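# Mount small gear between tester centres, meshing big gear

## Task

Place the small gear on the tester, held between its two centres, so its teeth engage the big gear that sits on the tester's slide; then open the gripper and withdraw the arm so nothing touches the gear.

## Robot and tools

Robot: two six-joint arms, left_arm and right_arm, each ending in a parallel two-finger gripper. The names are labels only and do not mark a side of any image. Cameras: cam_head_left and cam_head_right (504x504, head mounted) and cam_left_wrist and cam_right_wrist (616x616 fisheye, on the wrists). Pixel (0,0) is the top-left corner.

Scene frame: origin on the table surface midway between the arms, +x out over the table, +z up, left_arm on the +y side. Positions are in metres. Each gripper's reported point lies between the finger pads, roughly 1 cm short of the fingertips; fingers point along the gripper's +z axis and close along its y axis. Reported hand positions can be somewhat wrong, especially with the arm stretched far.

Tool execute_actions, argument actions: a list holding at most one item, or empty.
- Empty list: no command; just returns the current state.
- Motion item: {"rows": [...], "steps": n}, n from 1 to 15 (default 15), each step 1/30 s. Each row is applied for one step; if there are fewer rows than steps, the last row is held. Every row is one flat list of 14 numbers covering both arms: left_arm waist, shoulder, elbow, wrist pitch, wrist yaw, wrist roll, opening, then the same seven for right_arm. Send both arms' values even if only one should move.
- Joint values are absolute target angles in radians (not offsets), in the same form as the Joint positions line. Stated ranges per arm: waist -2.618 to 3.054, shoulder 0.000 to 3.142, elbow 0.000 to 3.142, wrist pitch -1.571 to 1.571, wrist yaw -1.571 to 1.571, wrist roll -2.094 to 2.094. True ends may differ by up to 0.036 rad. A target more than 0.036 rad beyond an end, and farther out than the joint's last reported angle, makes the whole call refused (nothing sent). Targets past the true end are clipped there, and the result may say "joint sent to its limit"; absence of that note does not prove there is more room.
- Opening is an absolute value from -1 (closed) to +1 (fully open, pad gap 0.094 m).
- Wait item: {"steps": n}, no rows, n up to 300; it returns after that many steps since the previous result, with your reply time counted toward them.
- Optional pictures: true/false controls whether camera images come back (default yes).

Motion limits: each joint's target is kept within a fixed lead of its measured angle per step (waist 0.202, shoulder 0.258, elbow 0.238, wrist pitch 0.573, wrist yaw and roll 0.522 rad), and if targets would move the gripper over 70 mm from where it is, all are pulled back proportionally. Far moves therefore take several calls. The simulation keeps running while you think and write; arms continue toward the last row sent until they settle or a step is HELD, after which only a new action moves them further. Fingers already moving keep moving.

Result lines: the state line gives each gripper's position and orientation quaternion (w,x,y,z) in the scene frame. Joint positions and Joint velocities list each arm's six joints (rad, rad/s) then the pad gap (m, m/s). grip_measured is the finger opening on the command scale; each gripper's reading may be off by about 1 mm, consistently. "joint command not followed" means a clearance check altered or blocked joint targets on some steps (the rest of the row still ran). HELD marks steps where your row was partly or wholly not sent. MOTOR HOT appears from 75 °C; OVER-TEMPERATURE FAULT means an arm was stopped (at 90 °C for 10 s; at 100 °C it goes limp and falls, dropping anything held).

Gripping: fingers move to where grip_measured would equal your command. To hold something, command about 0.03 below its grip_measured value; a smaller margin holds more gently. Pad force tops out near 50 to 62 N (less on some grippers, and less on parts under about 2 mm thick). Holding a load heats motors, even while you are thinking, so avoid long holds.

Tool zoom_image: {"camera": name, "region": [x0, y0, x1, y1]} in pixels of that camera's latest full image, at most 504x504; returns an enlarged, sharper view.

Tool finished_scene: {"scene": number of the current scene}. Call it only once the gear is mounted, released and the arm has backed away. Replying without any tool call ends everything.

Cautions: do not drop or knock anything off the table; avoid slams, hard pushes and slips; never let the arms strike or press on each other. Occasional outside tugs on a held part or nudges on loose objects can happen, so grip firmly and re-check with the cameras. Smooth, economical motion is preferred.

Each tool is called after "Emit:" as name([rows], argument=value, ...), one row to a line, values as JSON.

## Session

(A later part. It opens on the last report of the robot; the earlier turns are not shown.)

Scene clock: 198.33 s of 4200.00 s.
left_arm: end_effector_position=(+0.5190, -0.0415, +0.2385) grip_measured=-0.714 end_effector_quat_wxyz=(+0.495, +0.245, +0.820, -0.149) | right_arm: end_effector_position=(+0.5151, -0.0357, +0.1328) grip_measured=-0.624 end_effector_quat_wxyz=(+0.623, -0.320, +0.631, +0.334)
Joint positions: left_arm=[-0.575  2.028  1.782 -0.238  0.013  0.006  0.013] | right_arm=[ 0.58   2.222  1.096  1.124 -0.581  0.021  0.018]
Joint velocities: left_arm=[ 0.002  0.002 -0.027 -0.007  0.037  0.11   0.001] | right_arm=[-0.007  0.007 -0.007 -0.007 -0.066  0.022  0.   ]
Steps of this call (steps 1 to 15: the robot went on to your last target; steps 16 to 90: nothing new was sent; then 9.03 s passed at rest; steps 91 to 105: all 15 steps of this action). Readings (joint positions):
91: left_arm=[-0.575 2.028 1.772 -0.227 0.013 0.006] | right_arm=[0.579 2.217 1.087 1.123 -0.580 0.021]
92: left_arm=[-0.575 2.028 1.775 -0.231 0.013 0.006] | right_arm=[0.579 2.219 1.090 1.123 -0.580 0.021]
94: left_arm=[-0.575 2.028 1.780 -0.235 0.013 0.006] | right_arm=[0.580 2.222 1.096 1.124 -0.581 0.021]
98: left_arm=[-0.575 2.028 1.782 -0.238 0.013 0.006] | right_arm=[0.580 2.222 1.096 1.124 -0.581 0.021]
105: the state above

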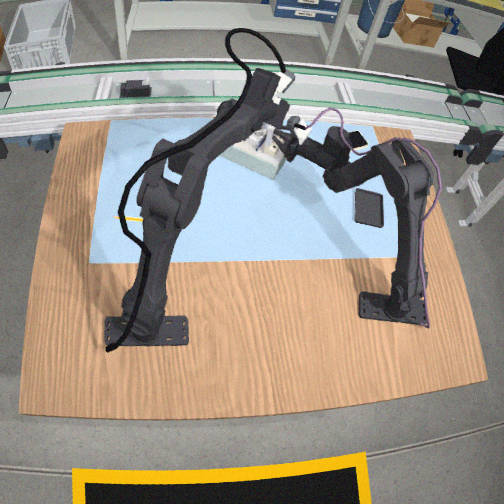

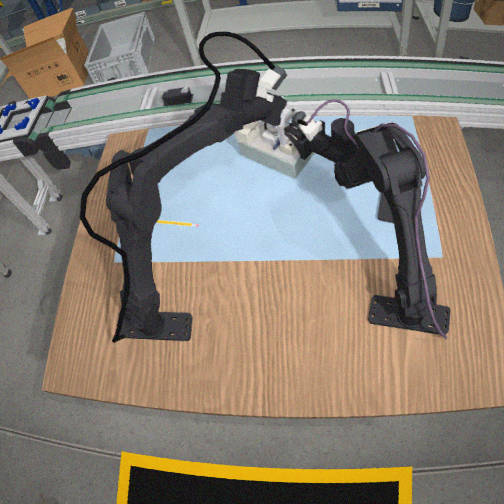

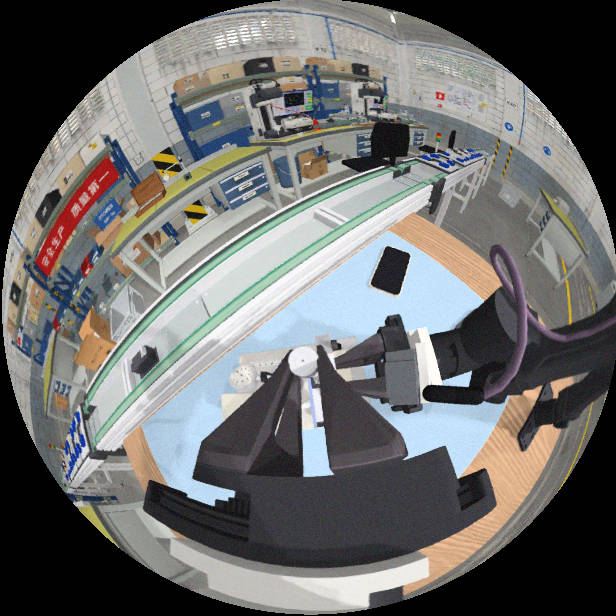

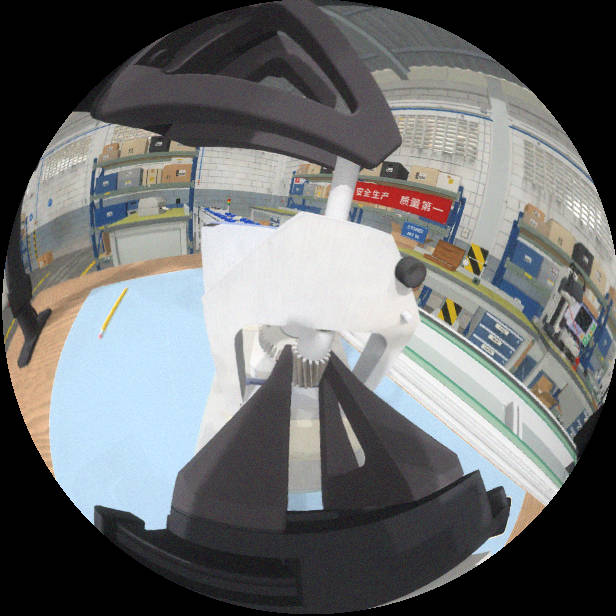

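Emit:
execute_actions([
  {"rows":[[-0.58,1.98,1.835,-0.23,0.008,0,-0.75,0.62,2.25,1.135,1.11,-0.58,0.03,-0.68],[-0.58,1.98,1.835,-0.23,0.008,0,-0.75,0.62,2.255,1.14,1.11,-0.58,0.03,-0.68],[-0.58,1.98,1.835,-0.23,0.008,0,-0.75,0.62,2.26,1.146,1.11,-0.58,0.03,-0.68],[-0.58,1.98,1.835,-0.23,0.008,0,-0.75,0.603,2.26,1.146,1.11,-0.58,0.03,-0.68]],"steps":15},
])

Emit:
zoom_image(camera="cam_right_wrist", region=[200, 160, 440, 440])

Emit:
zoom_image(camera="cam_left_wrist", region=[210, 320, 390, 440])

Scene clock: 206.63 s of 4200.00 s.
left_arm: end_effector_position=(+0.5191, -0.0416, +0.2371) grip_measured=-0.714 end_effector_quat_wxyz=(+0.494, +0.245, +0.821, -0.148) | right_arm: end_effector_position=(+0.5165, -0.0312, +0.1343) grip_measured=-0.624 end_effector_quat_wxyz=(+0.625, -0.322, +0.627, +0.335)
Joint positions: left_arm=[-0.575  2.03   1.782 -0.239  0.013  0.006  0.013] | right_arm=[ 0.587  2.232  1.113  1.126 -0.58   0.021  0.018]
Joint velocities: left_arm=[-0.007 -0.007 -0.002 -0.066  0.007 -0.022 -0.001] | right_arm=[-0.002 -0.017 -0.002 -0.066 -0.022  0.095  0.   ]
Steps of this call (steps 1 to 15: the robot went on to your last target; steps 16 to 90: nothing new was sent; then 4.80 s passed at rest; steps 91 to 105: all 15 steps of this action). Readings (joint positions):
91: left_arm=[-0.575 2.029 1.782 -0.238 0.013 0.006] | right_arm=[0.582 2.222 1.096 1.124 -0.581 0.021]
92: left_arm=[-0.575 2.029 1.782 -0.238 0.013 0.006] | right_arm=[0.584 2.222 1.097 1.124 -0.580 0.021]
94: left_arm=[-0.575 2.029 1.782 -0.239 0.013 0.006] | right_arm=[0.587 2.228 1.107 1.125 -0.579 0.021]
98: left_arm=[-0.575 2.030 1.782 -0.239 0.013 0.006] | right_arm=[0.587 2.232 1.113 1.126 -0.580 0.021]
105: the state above

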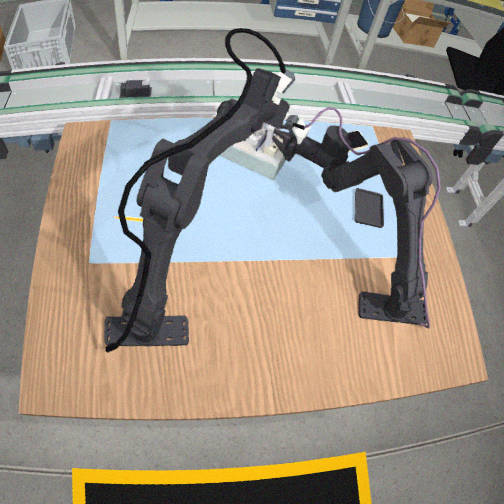

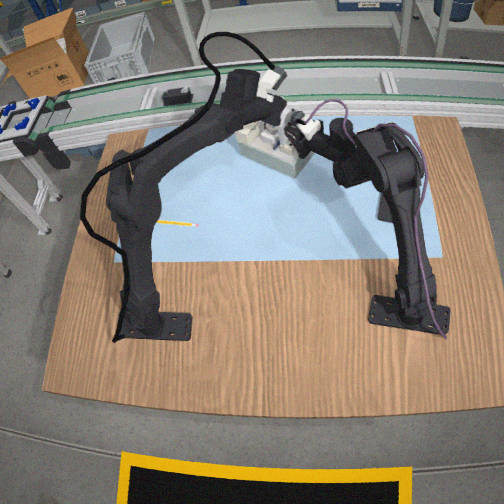

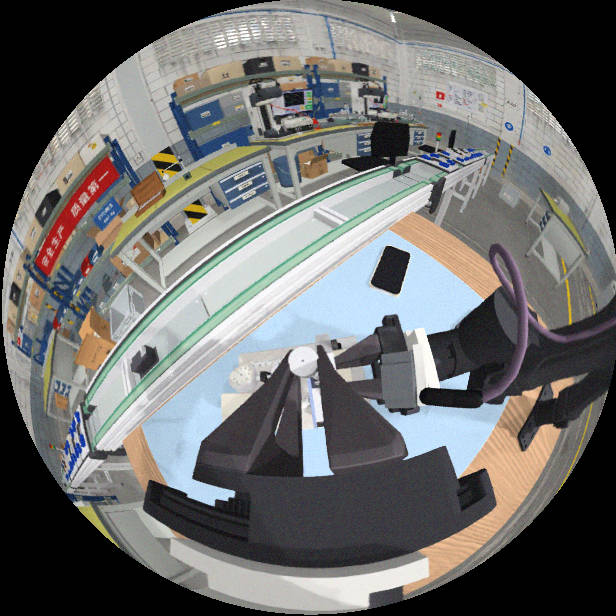

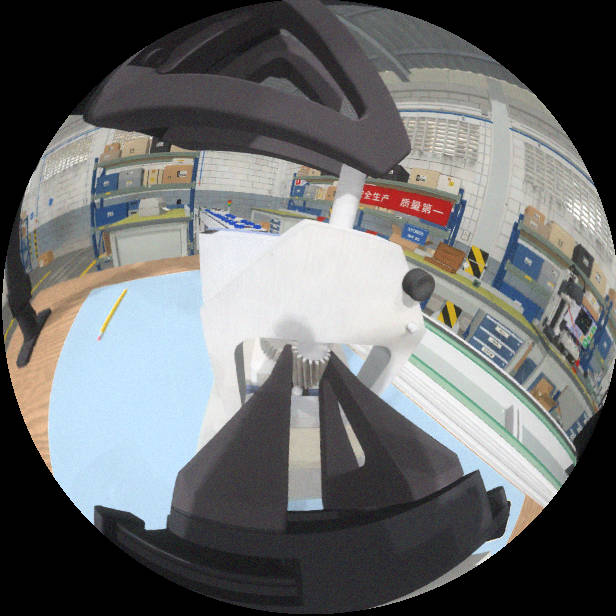

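Region (200, 160, 440, 440) of cam_right_wrist's 616x616 image, scaled by 1.800, with more detail than that image has; it fills the left 432 columns of this view, and the rest is white.

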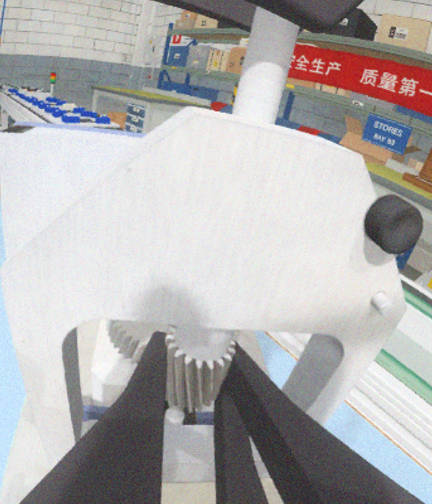

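Region (210, 320, 390, 440) of cam_left_wrist's 616x616 image, scaled by 2.800, with more detail than that image has.

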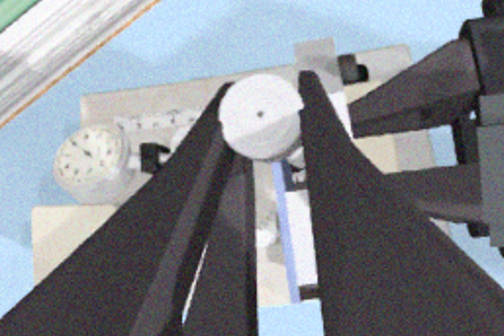

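Emit:
zoom_image(camera="cam_right_wrist", region=[260, 330, 360, 420])

Region (260, 330, 360, 420) of cam_right_wrist's 616x616 image, scaled by 5.040, with more detail than that image has; it fills the top 454 rows of this view, and the rest is white.

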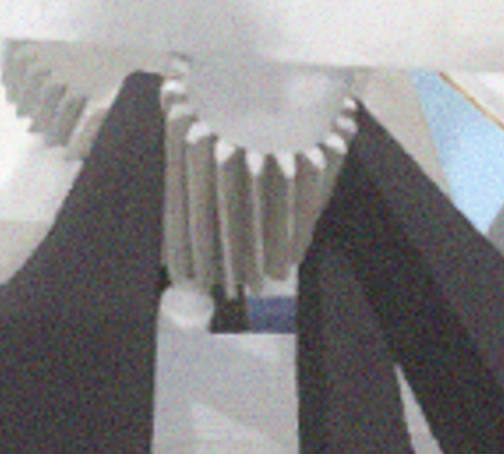

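Emit:
execute_actions([
  {"rows":[[-0.58,1.98,1.835,-0.23,0.008,0,-0.75,0.60,2.25,1.135,1.09,-0.635,0.085,-0.68],[-0.58,1.98,1.835,-0.23,0.008,0,-0.75,0.60,2.25,1.135,1.09,-0.635,0.085,-0.68],[-0.58,1.98,1.835,-0.23,0.008,0,-0.75,0.60,2.25,1.135,1.09,-0.635,0.085,-0.68],[-0.58,1.98,1.835,-0.23,0.008,0,-0.75,0.60,2.25,1.135,1.10,-0.61,0.085,-0.68]],"steps":15},
])

Emit:
zoom_image(camera="cam_right_wrist", region=[200, 160, 440, 440])

Emit:
zoom_image(camera="cam_right_wrist", region=[260, 330, 360, 420])

Scene clock: 228.47 s of 4200.00 s.
left_arm: end_effector_position=(+0.5191, -0.0416, +0.2371) grip_measured=-0.714 end_effector_quat_wxyz=(+0.494, +0.245, +0.821, -0.148) | right_arm: end_effector_position=(+0.5156, -0.0308, +0.1344) grip_measured=-0.624 end_effector_quat_wxyz=(+0.618, -0.313, +0.631, +0.348)
Joint positions: left_arm=[-0.575  2.03   1.782 -0.239  0.013  0.006  0.013] | right_arm=[ 0.586  2.232  1.113  1.126 -0.588  0.057  0.018]
Joint velocities: left_arm=[-0.017  0.002  0.007 -0.037  0.022  0.051  0.001] | right_arm=[-0.002 -0.007 -0.012 -0.037 -0.007  0.051 -0.001]
Steps of this call (steps 1 to 15: the robot went on to your last target; steps 16 to 90: nothing new was sent; then 18.33 s passed at rest; steps 91 to 105: all 15 steps of this action). Readings (joint positions):
91: left_arm=[-0.575 2.030 1.782 -0.239 0.013 0.006] | right_arm=[0.587 2.232 1.113 1.126 -0.583 0.028]
92: left_arm=[-0.575 2.030 1.782 -0.239 0.013 0.006] | right_arm=[0.586 2.232 1.113 1.126 -0.586 0.035]
94: left_arm=[-0.575 2.030 1.782 -0.239 0.013 0.006] | right_arm=[0.586 2.232 1.113 1.126 -0.588 0.044]
98: left_arm=[-0.575 2.030 1.782 -0.239 0.013 0.006] | right_arm=[0.586 2.232 1.113 1.126 -0.588 0.052]
105: the state above

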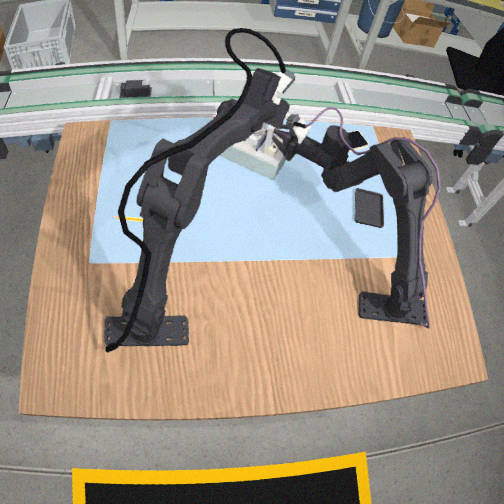

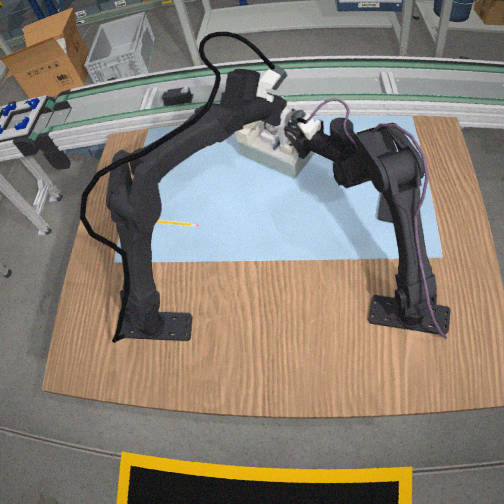

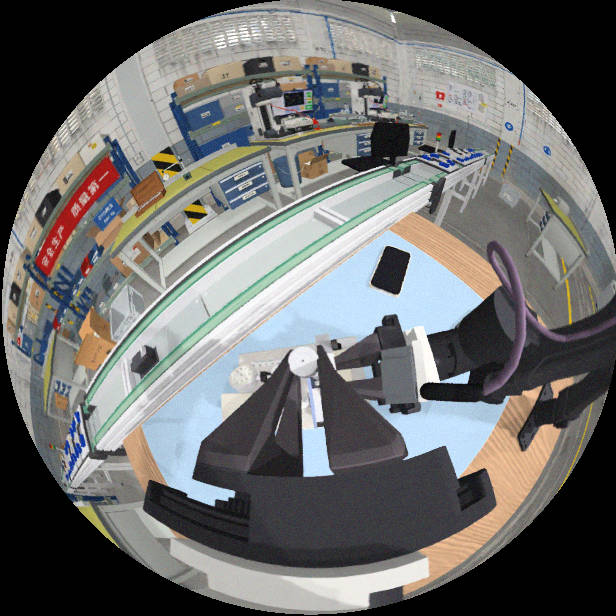

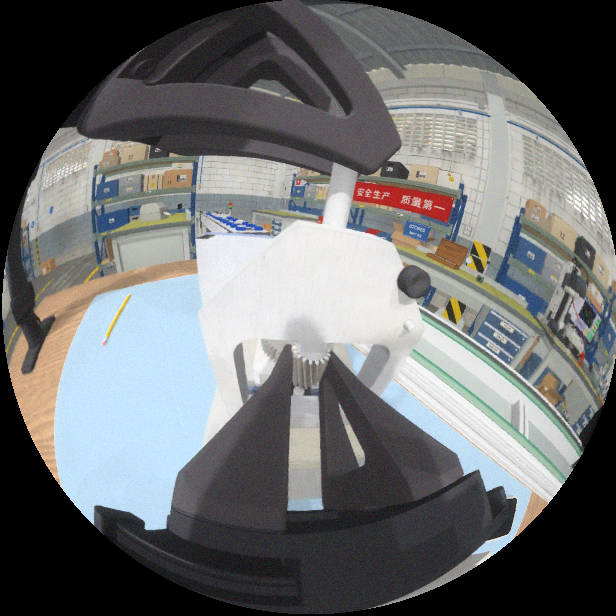

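Region (200, 160, 440, 440) of cam_right_wrist's 616x616 image, scaled by 1.800, with more detail than that image has; it fills the left 432 columns of this view, and the rest is white.

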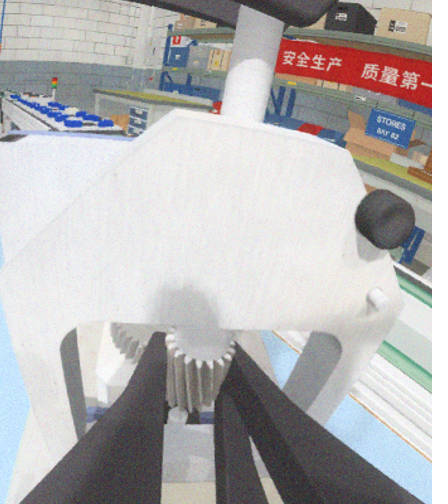

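Region (260, 330, 360, 420) of cam_right_wrist's 616x616 image, scaled by 5.040, with more detail than that image has; it fills the top 454 rows of this view, and the rest is white.

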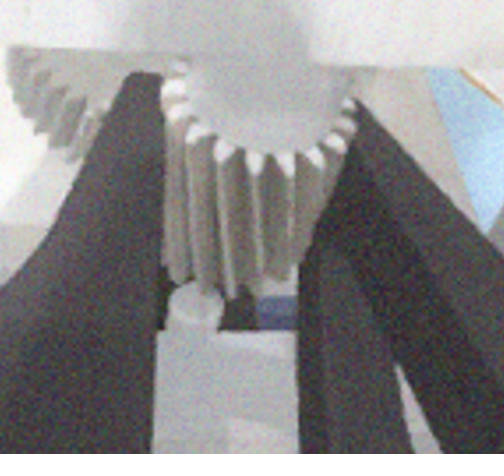

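Emit:
execute_actions([
  {"rows":[[-0.58,1.98,1.835,-0.23,0.008,0,-0.75,0.595,2.20,1.086,1.12,-0.605,0.07,-0.68]],"steps":15},
])

Emit:
zoom_image(camera="cam_right_wrist", region=[200, 160, 440, 440])

Emit:
zoom_image(camera="cam_right_wrist", region=[260, 330, 360, 420])

Scene clock: 237.60 s of 4200.00 s.
left_arm: end_effector_position=(+0.5191, -0.0416, +0.2371) grip_measured=-0.714 end_effector_quat_wxyz=(+0.494, +0.245, +0.821, -0.148) | right_arm: end_effector_position=(+0.5115, -0.0313, +0.1342) grip_measured=-0.624 end_effector_quat_wxyz=(+0.616, -0.316, +0.631, +0.351)
Joint positions: left_arm=[-0.575  2.03   1.782 -0.239  0.013  0.006  0.013] | right_arm=[ 0.585  2.224  1.098  1.132 -0.596  0.057  0.018]
Joint velocities: left_arm=[-0.012  0.017  0.002 -0.037 -0.037 -0.037 -0.001] | right_arm=[-0.002 -0.007 -0.007  0.007 -0.051 -0.022 -0.   ]
Steps of this call (steps 1 to 15: the robot went on to your last target; steps 16 to 90: nothing new was sent; then 5.63 s passed at rest; steps 91 to 105: all 15 steps of this action). Readings (joint positions):
91: left_arm=[-0.575 2.030 1.782 -0.239 0.013 0.006] | right_arm=[0.585 2.231 1.111 1.127 -0.587 0.057]
92: left_arm=[-0.575 2.030 1.782 -0.239 0.013 0.006] | right_arm=[0.585 2.228 1.107 1.129 -0.587 0.057]
94: left_arm=[-0.575 2.030 1.782 -0.239 0.013 0.006] | right_arm=[0.585 2.225 1.100 1.131 -0.590 0.057]
98: left_arm=[-0.575 2.030 1.782 -0.239 0.013 0.006] | right_arm=[0.585 2.224 1.098 1.132 -0.594 0.057]
105: the state above

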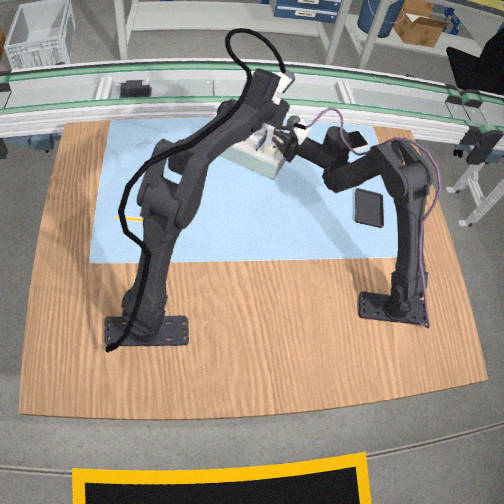

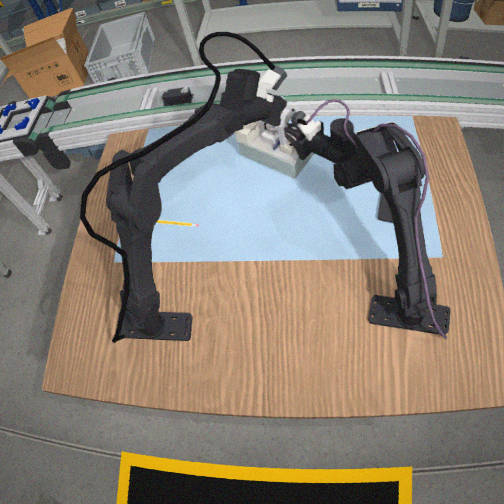

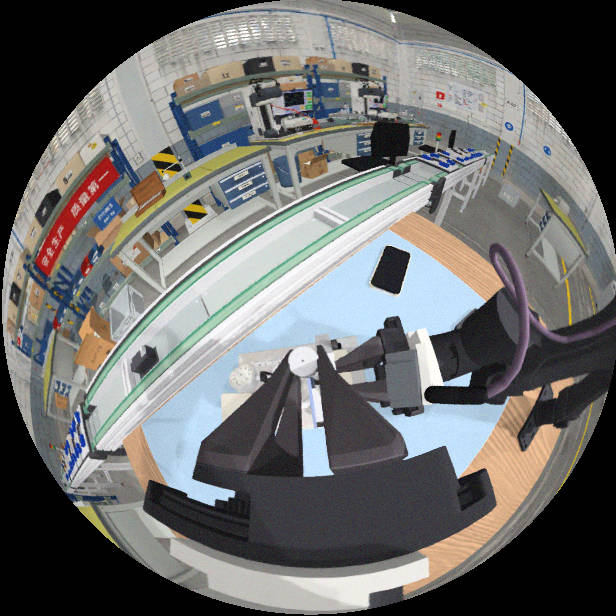

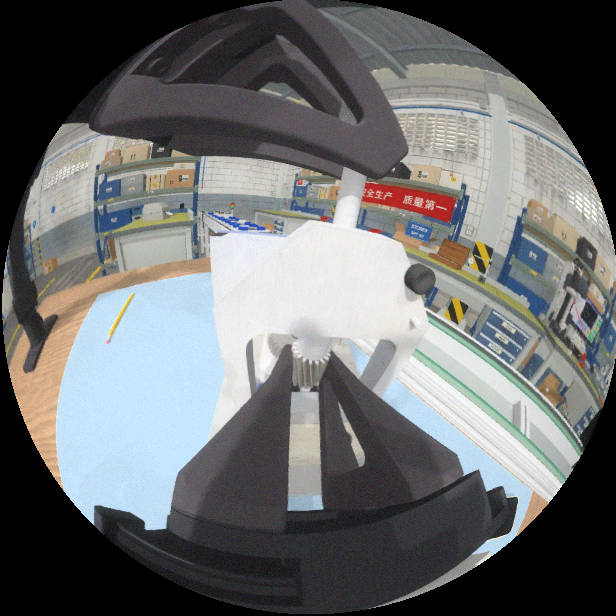

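Region (200, 160, 440, 440) of cam_right_wrist's 616x616 image, scaled by 1.800, with more detail than that image has; it fills the left 432 columns of this view, and the rest is white.

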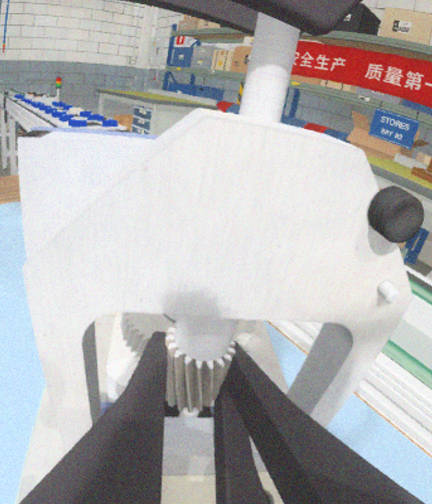

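Region (260, 330, 360, 420) of cam_right_wrist's 616x616 image, scaled by 5.040, with more detail than that image has; it fills the top 454 rows of this view, and the rest is white.

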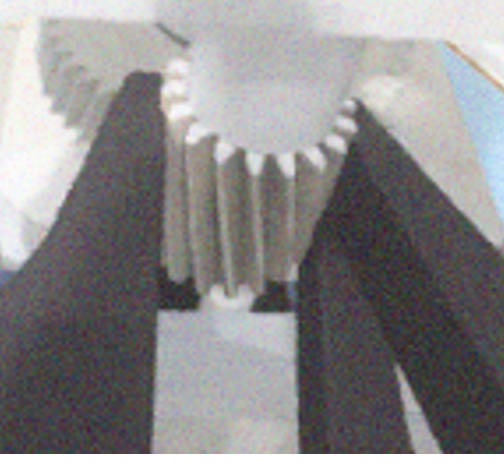

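Emit:
execute_actions([
  {"rows":[[-0.58,2.01,1.78,-0.22,0.008,0,-0.75,0.59,2.225,1.09,1.09,-0.596,0.06,-0.68]],"steps":15},
], pictures=false)

Emit:
execute_actions([
  {"rows":[[-0.58,2.03,1.755,-0.20,0.008,0,-0.75,0.59,2.24,1.09,1.08,-0.596,0.06,-0.68]],"steps":15},
])

Emit:
zoom_image(camera="cam_right_wrist", region=[200, 160, 440, 440])

Scene clock: 245.30 s of 4200.00 s.
left_arm: end_effector_position=(+0.5195, -0.0418, +0.2321) grip_measured=-0.714 end_effector_quat_wxyz=(+0.490, +0.246, +0.823, -0.147) | right_arm: end_effector_position=(+0.5118, -0.0318, +0.1336) grip_measured=-0.624 end_effector_quat_wxyz=(+0.615, -0.316, +0.632, +0.351)
Joint positions: left_arm=[-0.575  2.037  1.782 -0.242  0.013  0.006  0.013] | right_arm=[ 0.584  2.224  1.098  1.13  -0.598  0.057  0.018]
Joint velocities: left_arm=[ 0.002 -0.002 -0.002  0.037  0.007 -0.007 -0.001] | right_arm=[-0.017  0.002  0.012 -0.066 -0.037  0.037 -0.   ]
Steps of this call (steps 1 to 15: the robot went on to your last target; steps 16 to 90: nothing new was sent; then 4.20 s passed at rest; steps 91 to 105: all 15 steps of this action). Readings (joint positions):
91: left_arm=[-0.575 2.032 1.782 -0.239 0.013 0.006] | right_arm=[0.585 2.224 1.098 1.132 -0.597 0.057]
92: left_arm=[-0.575 2.034 1.782 -0.240 0.013 0.006] | right_arm=[0.585 2.224 1.098 1.131 -0.597 0.057]
94: left_arm=[-0.575 2.037 1.782 -0.242 0.013 0.006] | right_arm=[0.584 2.224 1.098 1.130 -0.597 0.057]
98: left_arm=[-0.575 2.037 1.782 -0.242 0.013 0.006] | right_arm=[0.584 2.224 1.098 1.130 -0.598 0.057]
105: the state above

Scene clock: 245.80 s of 4200.00 s.
left_arm: end_effector_position=(+0.5199, -0.0421, +0.2299) grip_measured=-0.714 end_effector_quat_wxyz=(+0.491, +0.246, +0.823, -0.147) | right_arm: end_effector_position=(+0.5118, -0.0318, +0.1333) grip_measured=-0.624 end_effector_quat_wxyz=(+0.615, -0.316, +0.632, +0.351)
Joint positions: left_arm=[-0.575  2.038  1.772 -0.228  0.013  0.006  0.013] | right_arm=[ 0.584  2.224  1.098  1.129 -0.598  0.057  0.018]
Joint velocities: left_arm=[ 0.007  0.002  0.017 -0.11   0.051 -0.066 -0.   ] | right_arm=[ 0.002 -0.022  0.017 -0.081  0.037  0.037 -0.   ]
Steps of this call (steps 1 to 15: all 15 steps of this action). Readings (joint positions):
1: left_arm=[-0.575 2.038 1.778 -0.238 0.013 0.006] | right_arm=[0.584 2.224 1.098 1.129 -0.598 0.057]
2: left_arm=[-0.575 2.038 1.775 -0.232 0.013 0.006] | right_arm=[0.584 2.224 1.098 1.129 -0.598 0.057]
4: left_arm=[-0.575 2.038 1.772 -0.229 0.013 0.006] | right_arm=[0.584 2.224 1.098 1.129 -0.598 0.057]
8: left_arm=[-0.575 2.038 1.772 -0.228 0.013 0.006] | right_arm=[0.584 2.224 1.098 1.129 -0.598 0.057]
15: the state above

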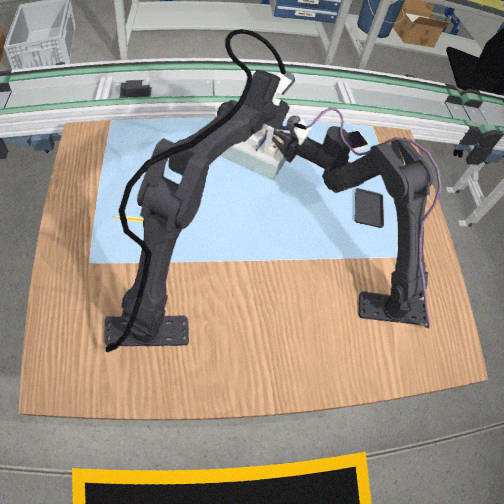

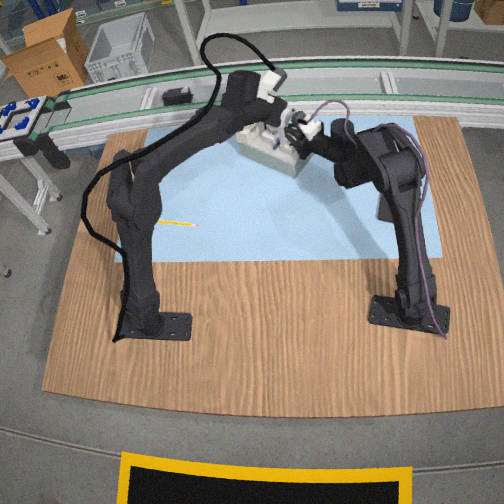

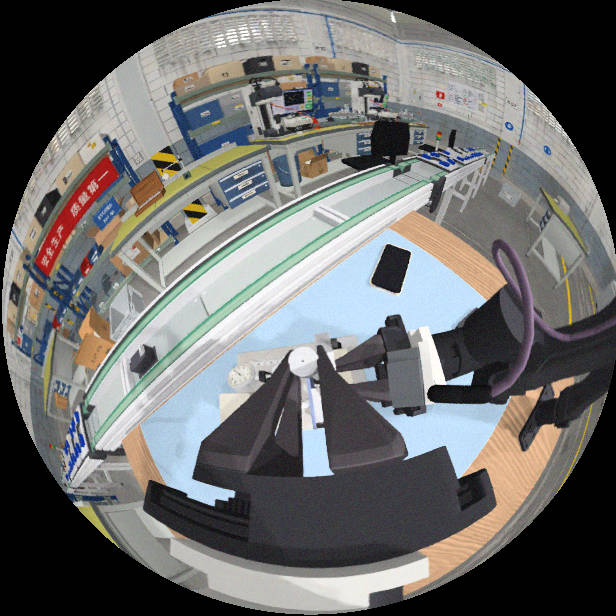

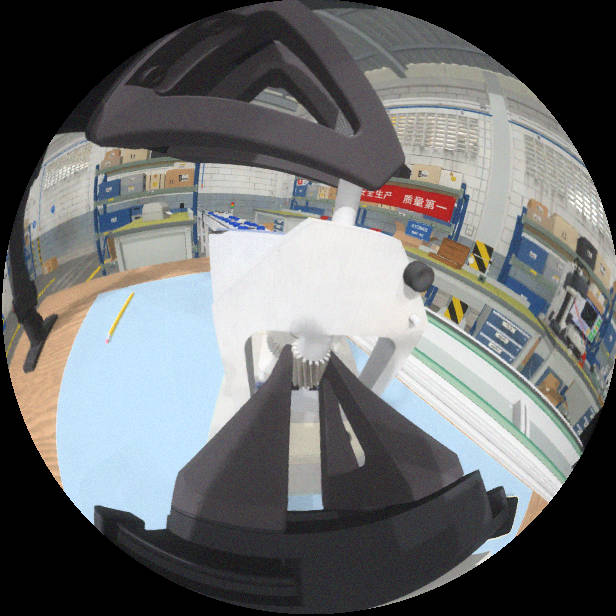

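Region (200, 160, 440, 440) of cam_right_wrist's 616x616 image, scaled by 1.800, with more detail than that image has; it fills the left 432 columns of this view, and the rest is white.

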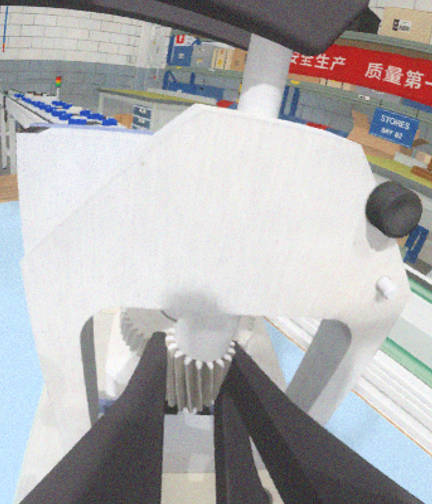

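Emit:
execute_actions([
  {"rows":[[-0.58,2.045,1.735,-0.185,0.008,0,-0.75,0.59,2.24,1.09,1.08,-0.596,0.06,-0.68]],"steps":15},
])

Emit:
zoom_image(camera="cam_right_wrist", region=[260, 330, 360, 420])

Scene clock: 250.80 s of 4200.00 s.
left_arm: end_effector_position=(+0.5202, -0.0423, +0.2289) grip_measured=-0.714 end_effector_quat_wxyz=(+0.494, +0.245, +0.821, -0.148) | right_arm: end_effector_position=(+0.5119, -0.0321, +0.1332) grip_measured=-0.624 end_effector_quat_wxyz=(+0.615, -0.316, +0.632, +0.350)
Joint positions: left_arm=[-0.575  2.036  1.758 -0.209  0.013  0.006  0.013] | right_arm=[ 0.584  2.224  1.098  1.128 -0.597  0.056  0.018]
Joint velocities: left_arm=[ 0.002 -0.017 -0.007 -0.007  0.007 -0.066  0.   ] | right_arm=[-0.002  0.002 -0.002 -0.022 -0.037 -0.051  0.   ]
Steps of this call (steps 1 to 15: the robot went on to your last target; steps 16 to 90: nothing new was sent; then 1.50 s passed at rest; steps 91 to 105: all 15 steps of this action). Readings (joint positions):
91: left_arm=[-0.575 2.038 1.768 -0.224 0.013 0.006] | right_arm=[0.584 2.224 1.098 1.129 -0.598 0.057]
92: left_arm=[-0.575 2.038 1.765 -0.218 0.013 0.006] | right_arm=[0.584 2.224 1.098 1.128 -0.597 0.056]
94: left_arm=[-0.575 2.037 1.761 -0.213 0.013 0.006] | right_arm=[0.584 2.224 1.098 1.128 -0.597 0.056]
98: left_arm=[-0.575 2.036 1.759 -0.210 0.013 0.006] | right_arm=[0.584 2.224 1.098 1.128 -0.597 0.056]
105: the state above

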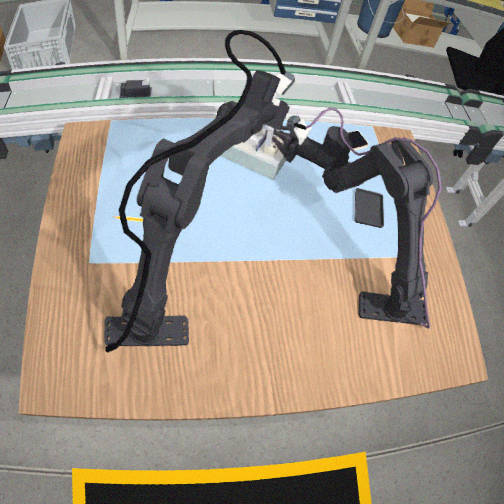

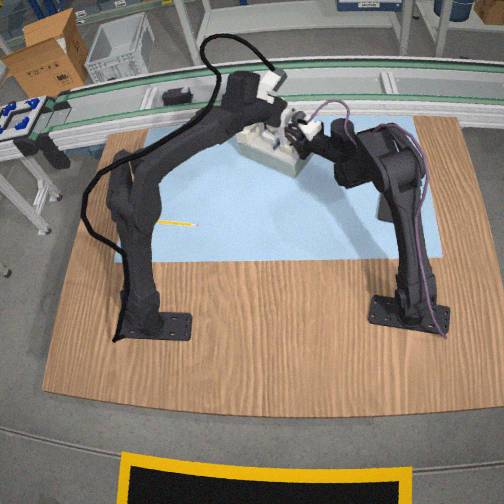

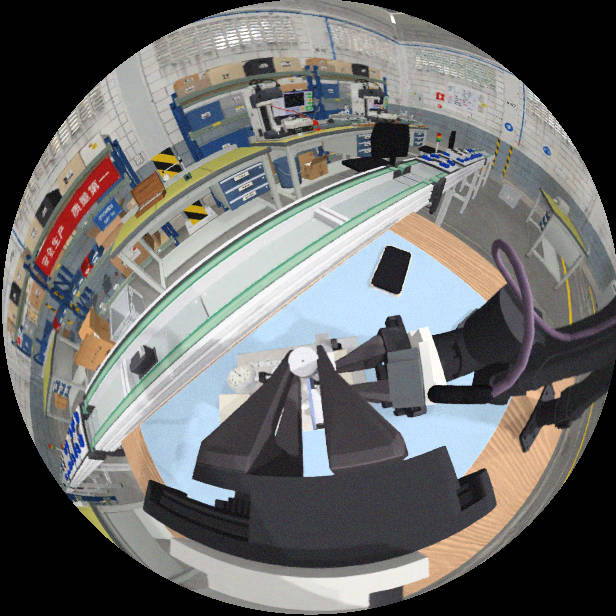

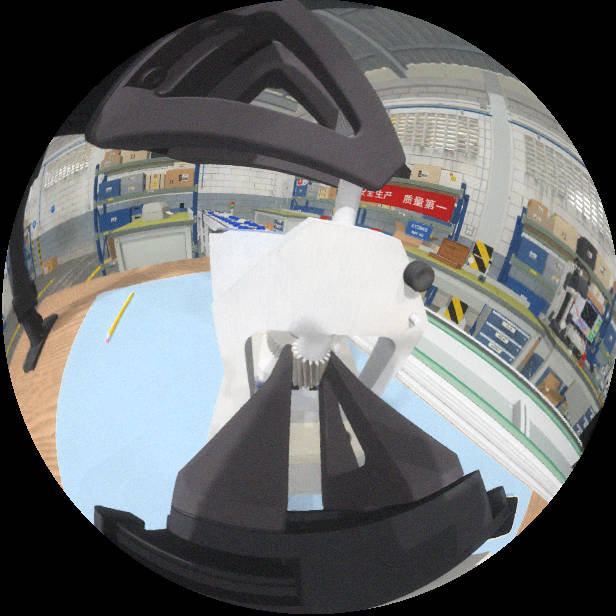

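Region (260, 330, 360, 420) of cam_right_wrist's 616x616 image, scaled by 5.040, with more detail than that image has; it fills the top 454 rows of this view, and the rest is white.

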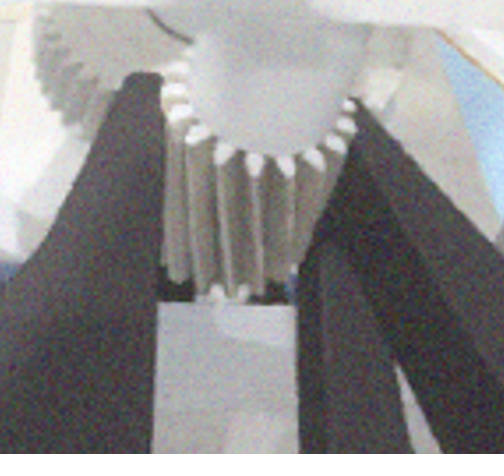

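+8.6 mm, as in scene 1. Loosen the grip gradually.

Emit:
execute_actions([
  {"rows":[[-0.58,2.045,1.735,-0.185,0.008,0,-0.75,0.586,2.225,1.098,1.125,-0.597,0.057,-0.635],[-0.58,2.045,1.735,-0.185,0.008,0,-0.75,0.586,2.225,1.098,1.125,-0.597,0.057,-0.63],[-0.58,2.045,1.735,-0.185,0.008,0,-0.75,0.586,2.225,1.098,1.125,-0.597,0.057,-0.627],[-0.58,2.045,1.735,-0.185,0.008,0,-0.75,0.586,2.225,1.098,1.125,-0.597,0.057,-0.627],[-0.58,2.045,1.735,-0.185,0.008,0,-0.75,0.586,2.225,1.098,1.125,-0.597,0.057,-0.624],[-0.58,2.045,1.735,-0.185,0.008,0,-0.75,0.586,2.225,1.098,1.125,-0.597,0.057,-0.624],[-0.58,2.045,1.735,-0.185,0.008,0,-0.75,0.586,2.225,1.098,1.125,-0.597,0.057,-0.62],[-0.58,2.045,1.735,-0.185,0.008,0,-0.75,0.586,2.225,1.098,1.125,-0.597,0.057,-0.61],[-0.58,2.045,1.735,-0.185,0.008,0,-0.75,0.586,2.225,1.098,1.125,-0.597,0.057,-0.58]],"steps":15},
])

Emit:
zoom_image(camera="cam_right_wrist", region=[260, 330, 360, 420])

Scene clock: 258.67 s of 4200.00 s.
left_arm: end_effector_position=(+0.5201, -0.0422, +0.2280) grip_measured=-0.714 end_effector_quat_wxyz=(+0.494, +0.245, +0.821, -0.148) | right_arm: end_effector_position=(+0.5126, -0.0327, +0.1337) grip_measured=-0.583 end_effector_quat_wxyz=(+0.616, -0.315, +0.632, +0.349)
Joint positions: left_arm=[-0.575  2.036  1.755 -0.207  0.013  0.006  0.013] | right_arm=[ 0.583  2.224  1.098  1.131 -0.595  0.056  0.02 ]
Joint velocities: left_arm=[-0.012 -0.012 -0.002 -0.022 -0.007  0.022 -0.001] | right_arm=[-0.007 -0.002 -0.007 -0.066 -0.051  0.022 -0.001]
Steps of this call (steps 1 to 15: the robot went on to your last target; steps 16 to 90: nothing new was sent; then 4.37 s passed at rest; steps 91 to 105: all 15 steps of this action). Readings (joint positions):
91: left_arm=[-0.575 2.036 1.758 -0.209 0.013 0.006] | right_arm=[0.584 2.224 1.098 1.129 -0.597 0.056]
92: left_arm=[-0.575 2.036 1.758 -0.209 0.013 0.006] | right_arm=[0.584 2.224 1.098 1.130 -0.597 0.056]
94: left_arm=[-0.575 2.036 1.758 -0.209 0.013 0.006] | right_arm=[0.583 2.224 1.098 1.130 -0.598 0.056]
98: left_arm=[-0.575 2.036 1.758 -0.209 0.013 0.006] | right_arm=[0.583 2.224 1.098 1.130 -0.598 0.056]
105: the state above

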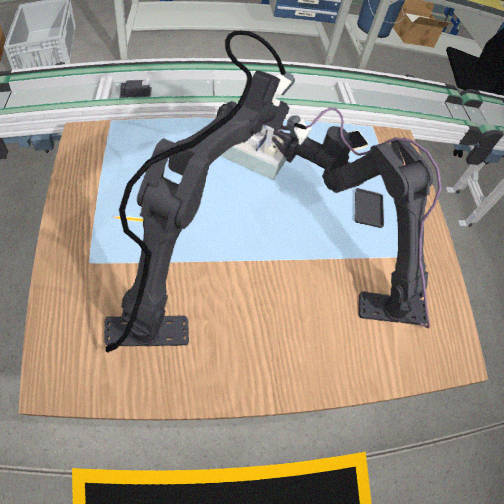

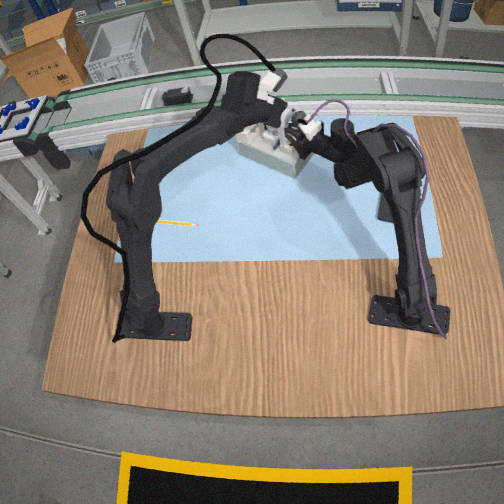

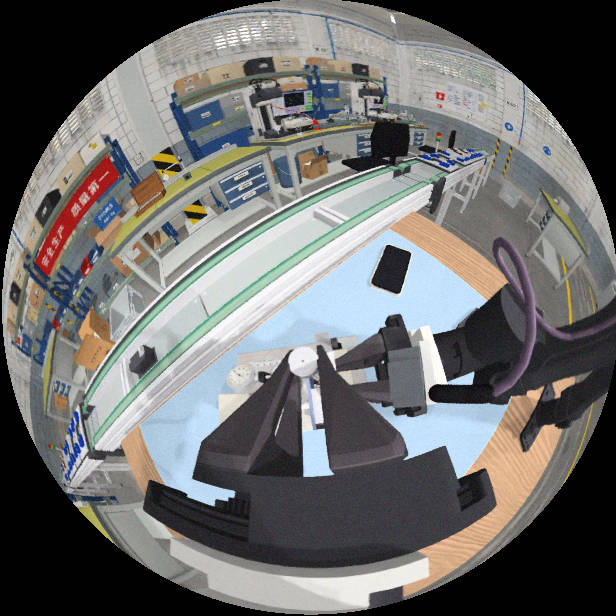

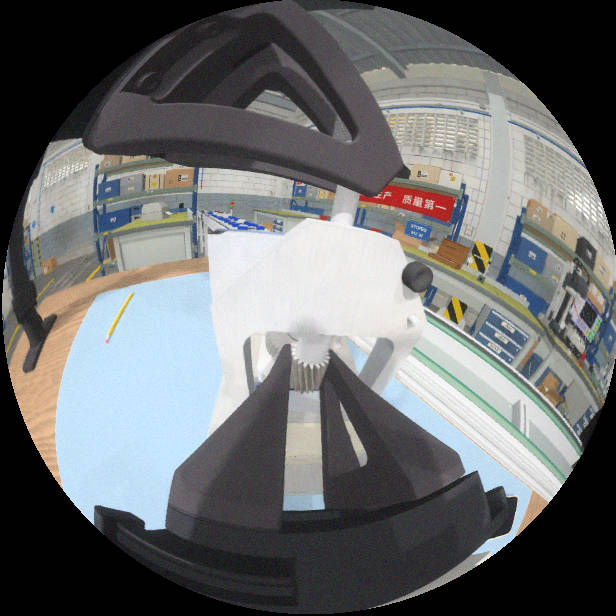

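Region (260, 330, 360, 420) of cam_right_wrist's 616x616 image, scaled by 5.040, with more detail than that image has; it fills the top 454 rows of this view, and the rest is white.

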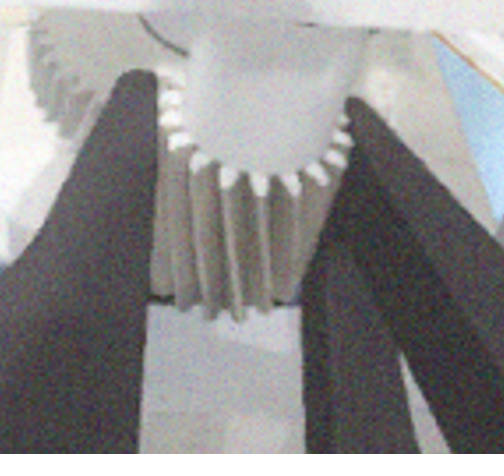

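Emit:
execute_actions([
  {"rows":[[-0.58,2.045,1.735,-0.185,0.008,0,-0.75,0.586,2.225,1.098,1.125,-0.597,0.057,-0.46],[-0.58,2.045,1.735,-0.185,0.008,0,-0.75,0.586,2.225,1.098,1.125,-0.597,0.057,-0.46],[-0.58,2.045,1.735,-0.185,0.008,0,-0.75,0.586,2.225,1.098,1.125,-0.597,0.057,-0.46],[-0.58,2.045,1.735,-0.185,0.008,0,-0.75,0.586,2.225,1.098,1.125,-0.597,0.057,-0.46],[-0.58,2.045,1.735,-0.185,0.008,0,-0.75,0.572,2.195,1.08,1.145,-0.61,0.057,-0.46],[-0.58,2.045,1.735,-0.185,0.008,0,-0.75,0.565,2.185,1.06,1.155,-0.617,0.057,-0.46],[-0.58,2.045,1.735,-0.185,0.008,0,-0.75,0.558,2.175,1.04,1.165,-0.624,0.057,-0.46],[-0.58,2.045,1.735,-0.185,0.008,0,-0.75,0.551,2.165,1.02,1.175,-0.631,0.057,-0.46],[-0.58,2.045,1.735,-0.185,0.008,0,-0.75,0.544,2.155,1.0,1.185,-0.638,0.057,-0.46],[-0.58,2.045,1.735,-0.185,0.008,0,-0.75,0.537,2.145,0.98,1.195,-0.645,0.057,-0.46],[-0.58,2.045,1.735,-0.185,0.008,0,-0.75,0.53,2.135,0.96,1.21,-0.652,0.057,-0.46],[-0.58,2.045,1.735,-0.185,0.008,0,-0.75,0.52,2.125,0.93,1.23,-0.66,0.057,-0.46],[-0.58,2.045,1.735,-0.185,0.008,0,-0.75,0.51,2.12,0.90,1.26,-0.67,0.057,-0.46]],"steps":15},
], pictures=false)

Emit:
execute_actions([
  {"rows":[[-0.58,2.036,1.755,-0.207,0.008,0,-0.2,0.50,2.17,0.88,1.31,-0.68,0.057,-0.46]],"steps":15},
])

Emit:
zoom_image(camera="cam_right_wrist", region=[240, 200, 400, 380])

Scene clock: 276.57 s of 4200.00 s.
left_arm: end_effector_position=(+0.5201, -0.0422, +0.2280) grip_measured=-0.714 end_effector_quat_wxyz=(+0.494, +0.245, +0.821, -0.148) | right_arm: end_effector_position=(+0.4883, -0.0690, +0.1252) grip_measured=-0.463 end_effector_quat_wxyz=(+0.611, -0.310, +0.641, +0.347)
Joint positions: left_arm=[-0.575  2.036  1.755 -0.207  0.013  0.006  0.013] | right_arm=[ 0.522  2.151  0.922  1.213 -0.644  0.056  0.025]
Joint velocities: left_arm=[ 0.017 -0.017  0.007 -0.037 -0.022 -0.051  0.   ] | right_arm=[-0.203 -0.061 -0.32   0.198 -0.125 -0.066 -0.   ]
Steps of this call (steps 1 to 15: the robot went on to your last target; steps 16 to 90: nothing new was sent; then 14.40 s passed at rest; steps 91 to 105: all 15 steps of this action). Readings (joint positions):
91: left_arm=[-0.575 2.036 1.755 -0.207 0.013 0.006] | right_arm=[0.583 2.224 1.098 1.131 -0.595 0.056]
92: left_arm=[-0.575 2.036 1.755 -0.207 0.013 0.006] | right_arm=[0.583 2.224 1.098 1.131 -0.595 0.056]
94: left_arm=[-0.575 2.036 1.755 -0.207 0.013 0.006] | right_arm=[0.583 2.224 1.098 1.131 -0.595 0.056]
98: left_arm=[-0.575 2.036 1.755 -0.207 0.013 0.006] | right_arm=[0.578 2.212 1.068 1.144 -0.605 0.056]
105: the state above

Scene clock: 277.07 s of 4200.00 s.
left_arm: end_effector_position=(+0.5202, -0.0422, +0.2281) grip_measured=-0.202 end_effector_quat_wxyz=(+0.494, +0.245, +0.821, -0.148) | right_arm: end_effector_position=(+0.4820, -0.0753, +0.1328) grip_measured=-0.463 end_effector_quat_wxyz=(+0.628, -0.318, +0.620, +0.347)
Joint positions: left_arm=[-0.575  2.036  1.755 -0.207  0.013  0.006  0.037] | right_arm=[ 0.506  2.151  0.891  1.298 -0.672  0.056  0.025]
Joint velocities: left_arm=[ 0.007  0.002 -0.012 -0.022 -0.037 -0.007  0.   ] | right_arm=[-0.017  0.012  0.007 -0.066  0.037 -0.022 -0.001]
Steps of this call (steps 1 to 15: all 15 steps of this action). Readings (joint positions):
1: left_arm=[-0.575 2.036 1.755 -0.207 0.013 0.006] | right_arm=[0.515 2.151 0.912 1.228 -0.649 0.056]
2: left_arm=[-0.575 2.036 1.755 -0.206 0.013 0.006] | right_arm=[0.511 2.151 0.903 1.242 -0.653 0.056]
4: left_arm=[-0.575 2.036 1.755 -0.207 0.013 0.006] | right_arm=[0.507 2.151 0.893 1.261 -0.660 0.056]
8: left_arm=[-0.575 2.036 1.755 -0.207 0.013 0.006] | right_arm=[0.506 2.151 0.891 1.285 -0.667 0.056]
15: the state above

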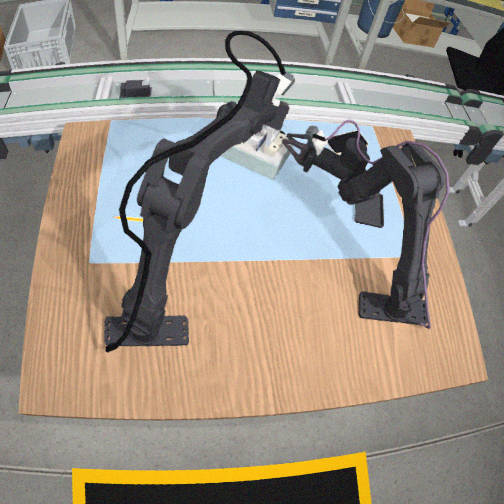

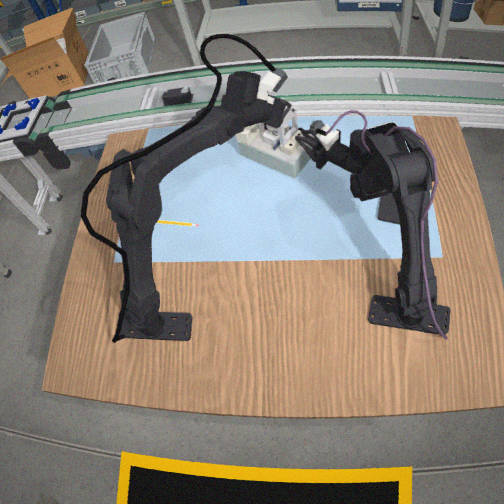

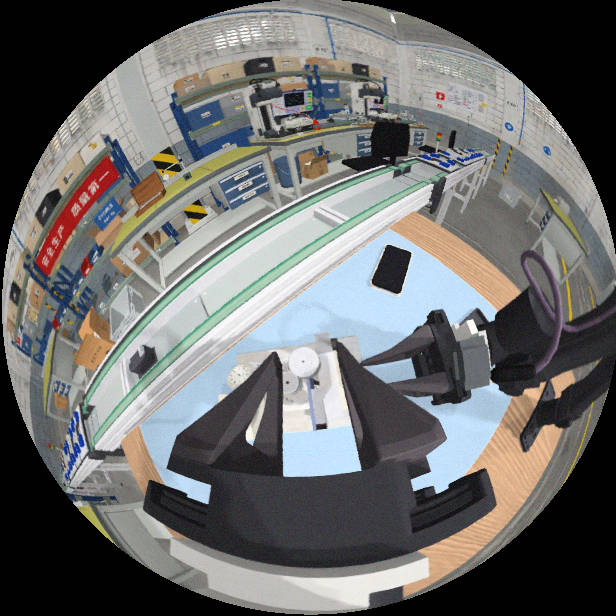

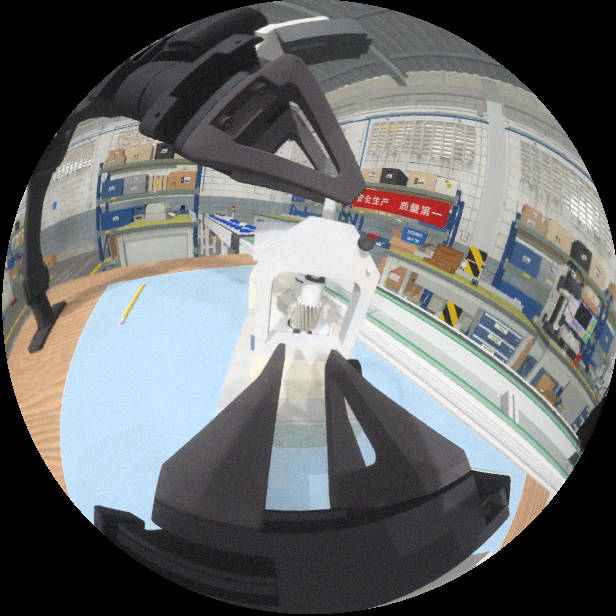

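Region (240, 200, 400, 380) of cam_right_wrist's 616x616 image, scaled by 2.800, with more detail than that image has.

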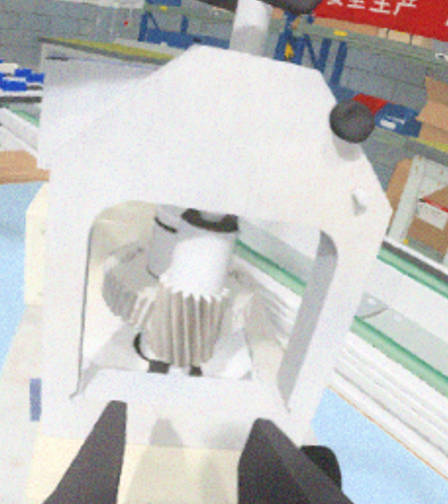

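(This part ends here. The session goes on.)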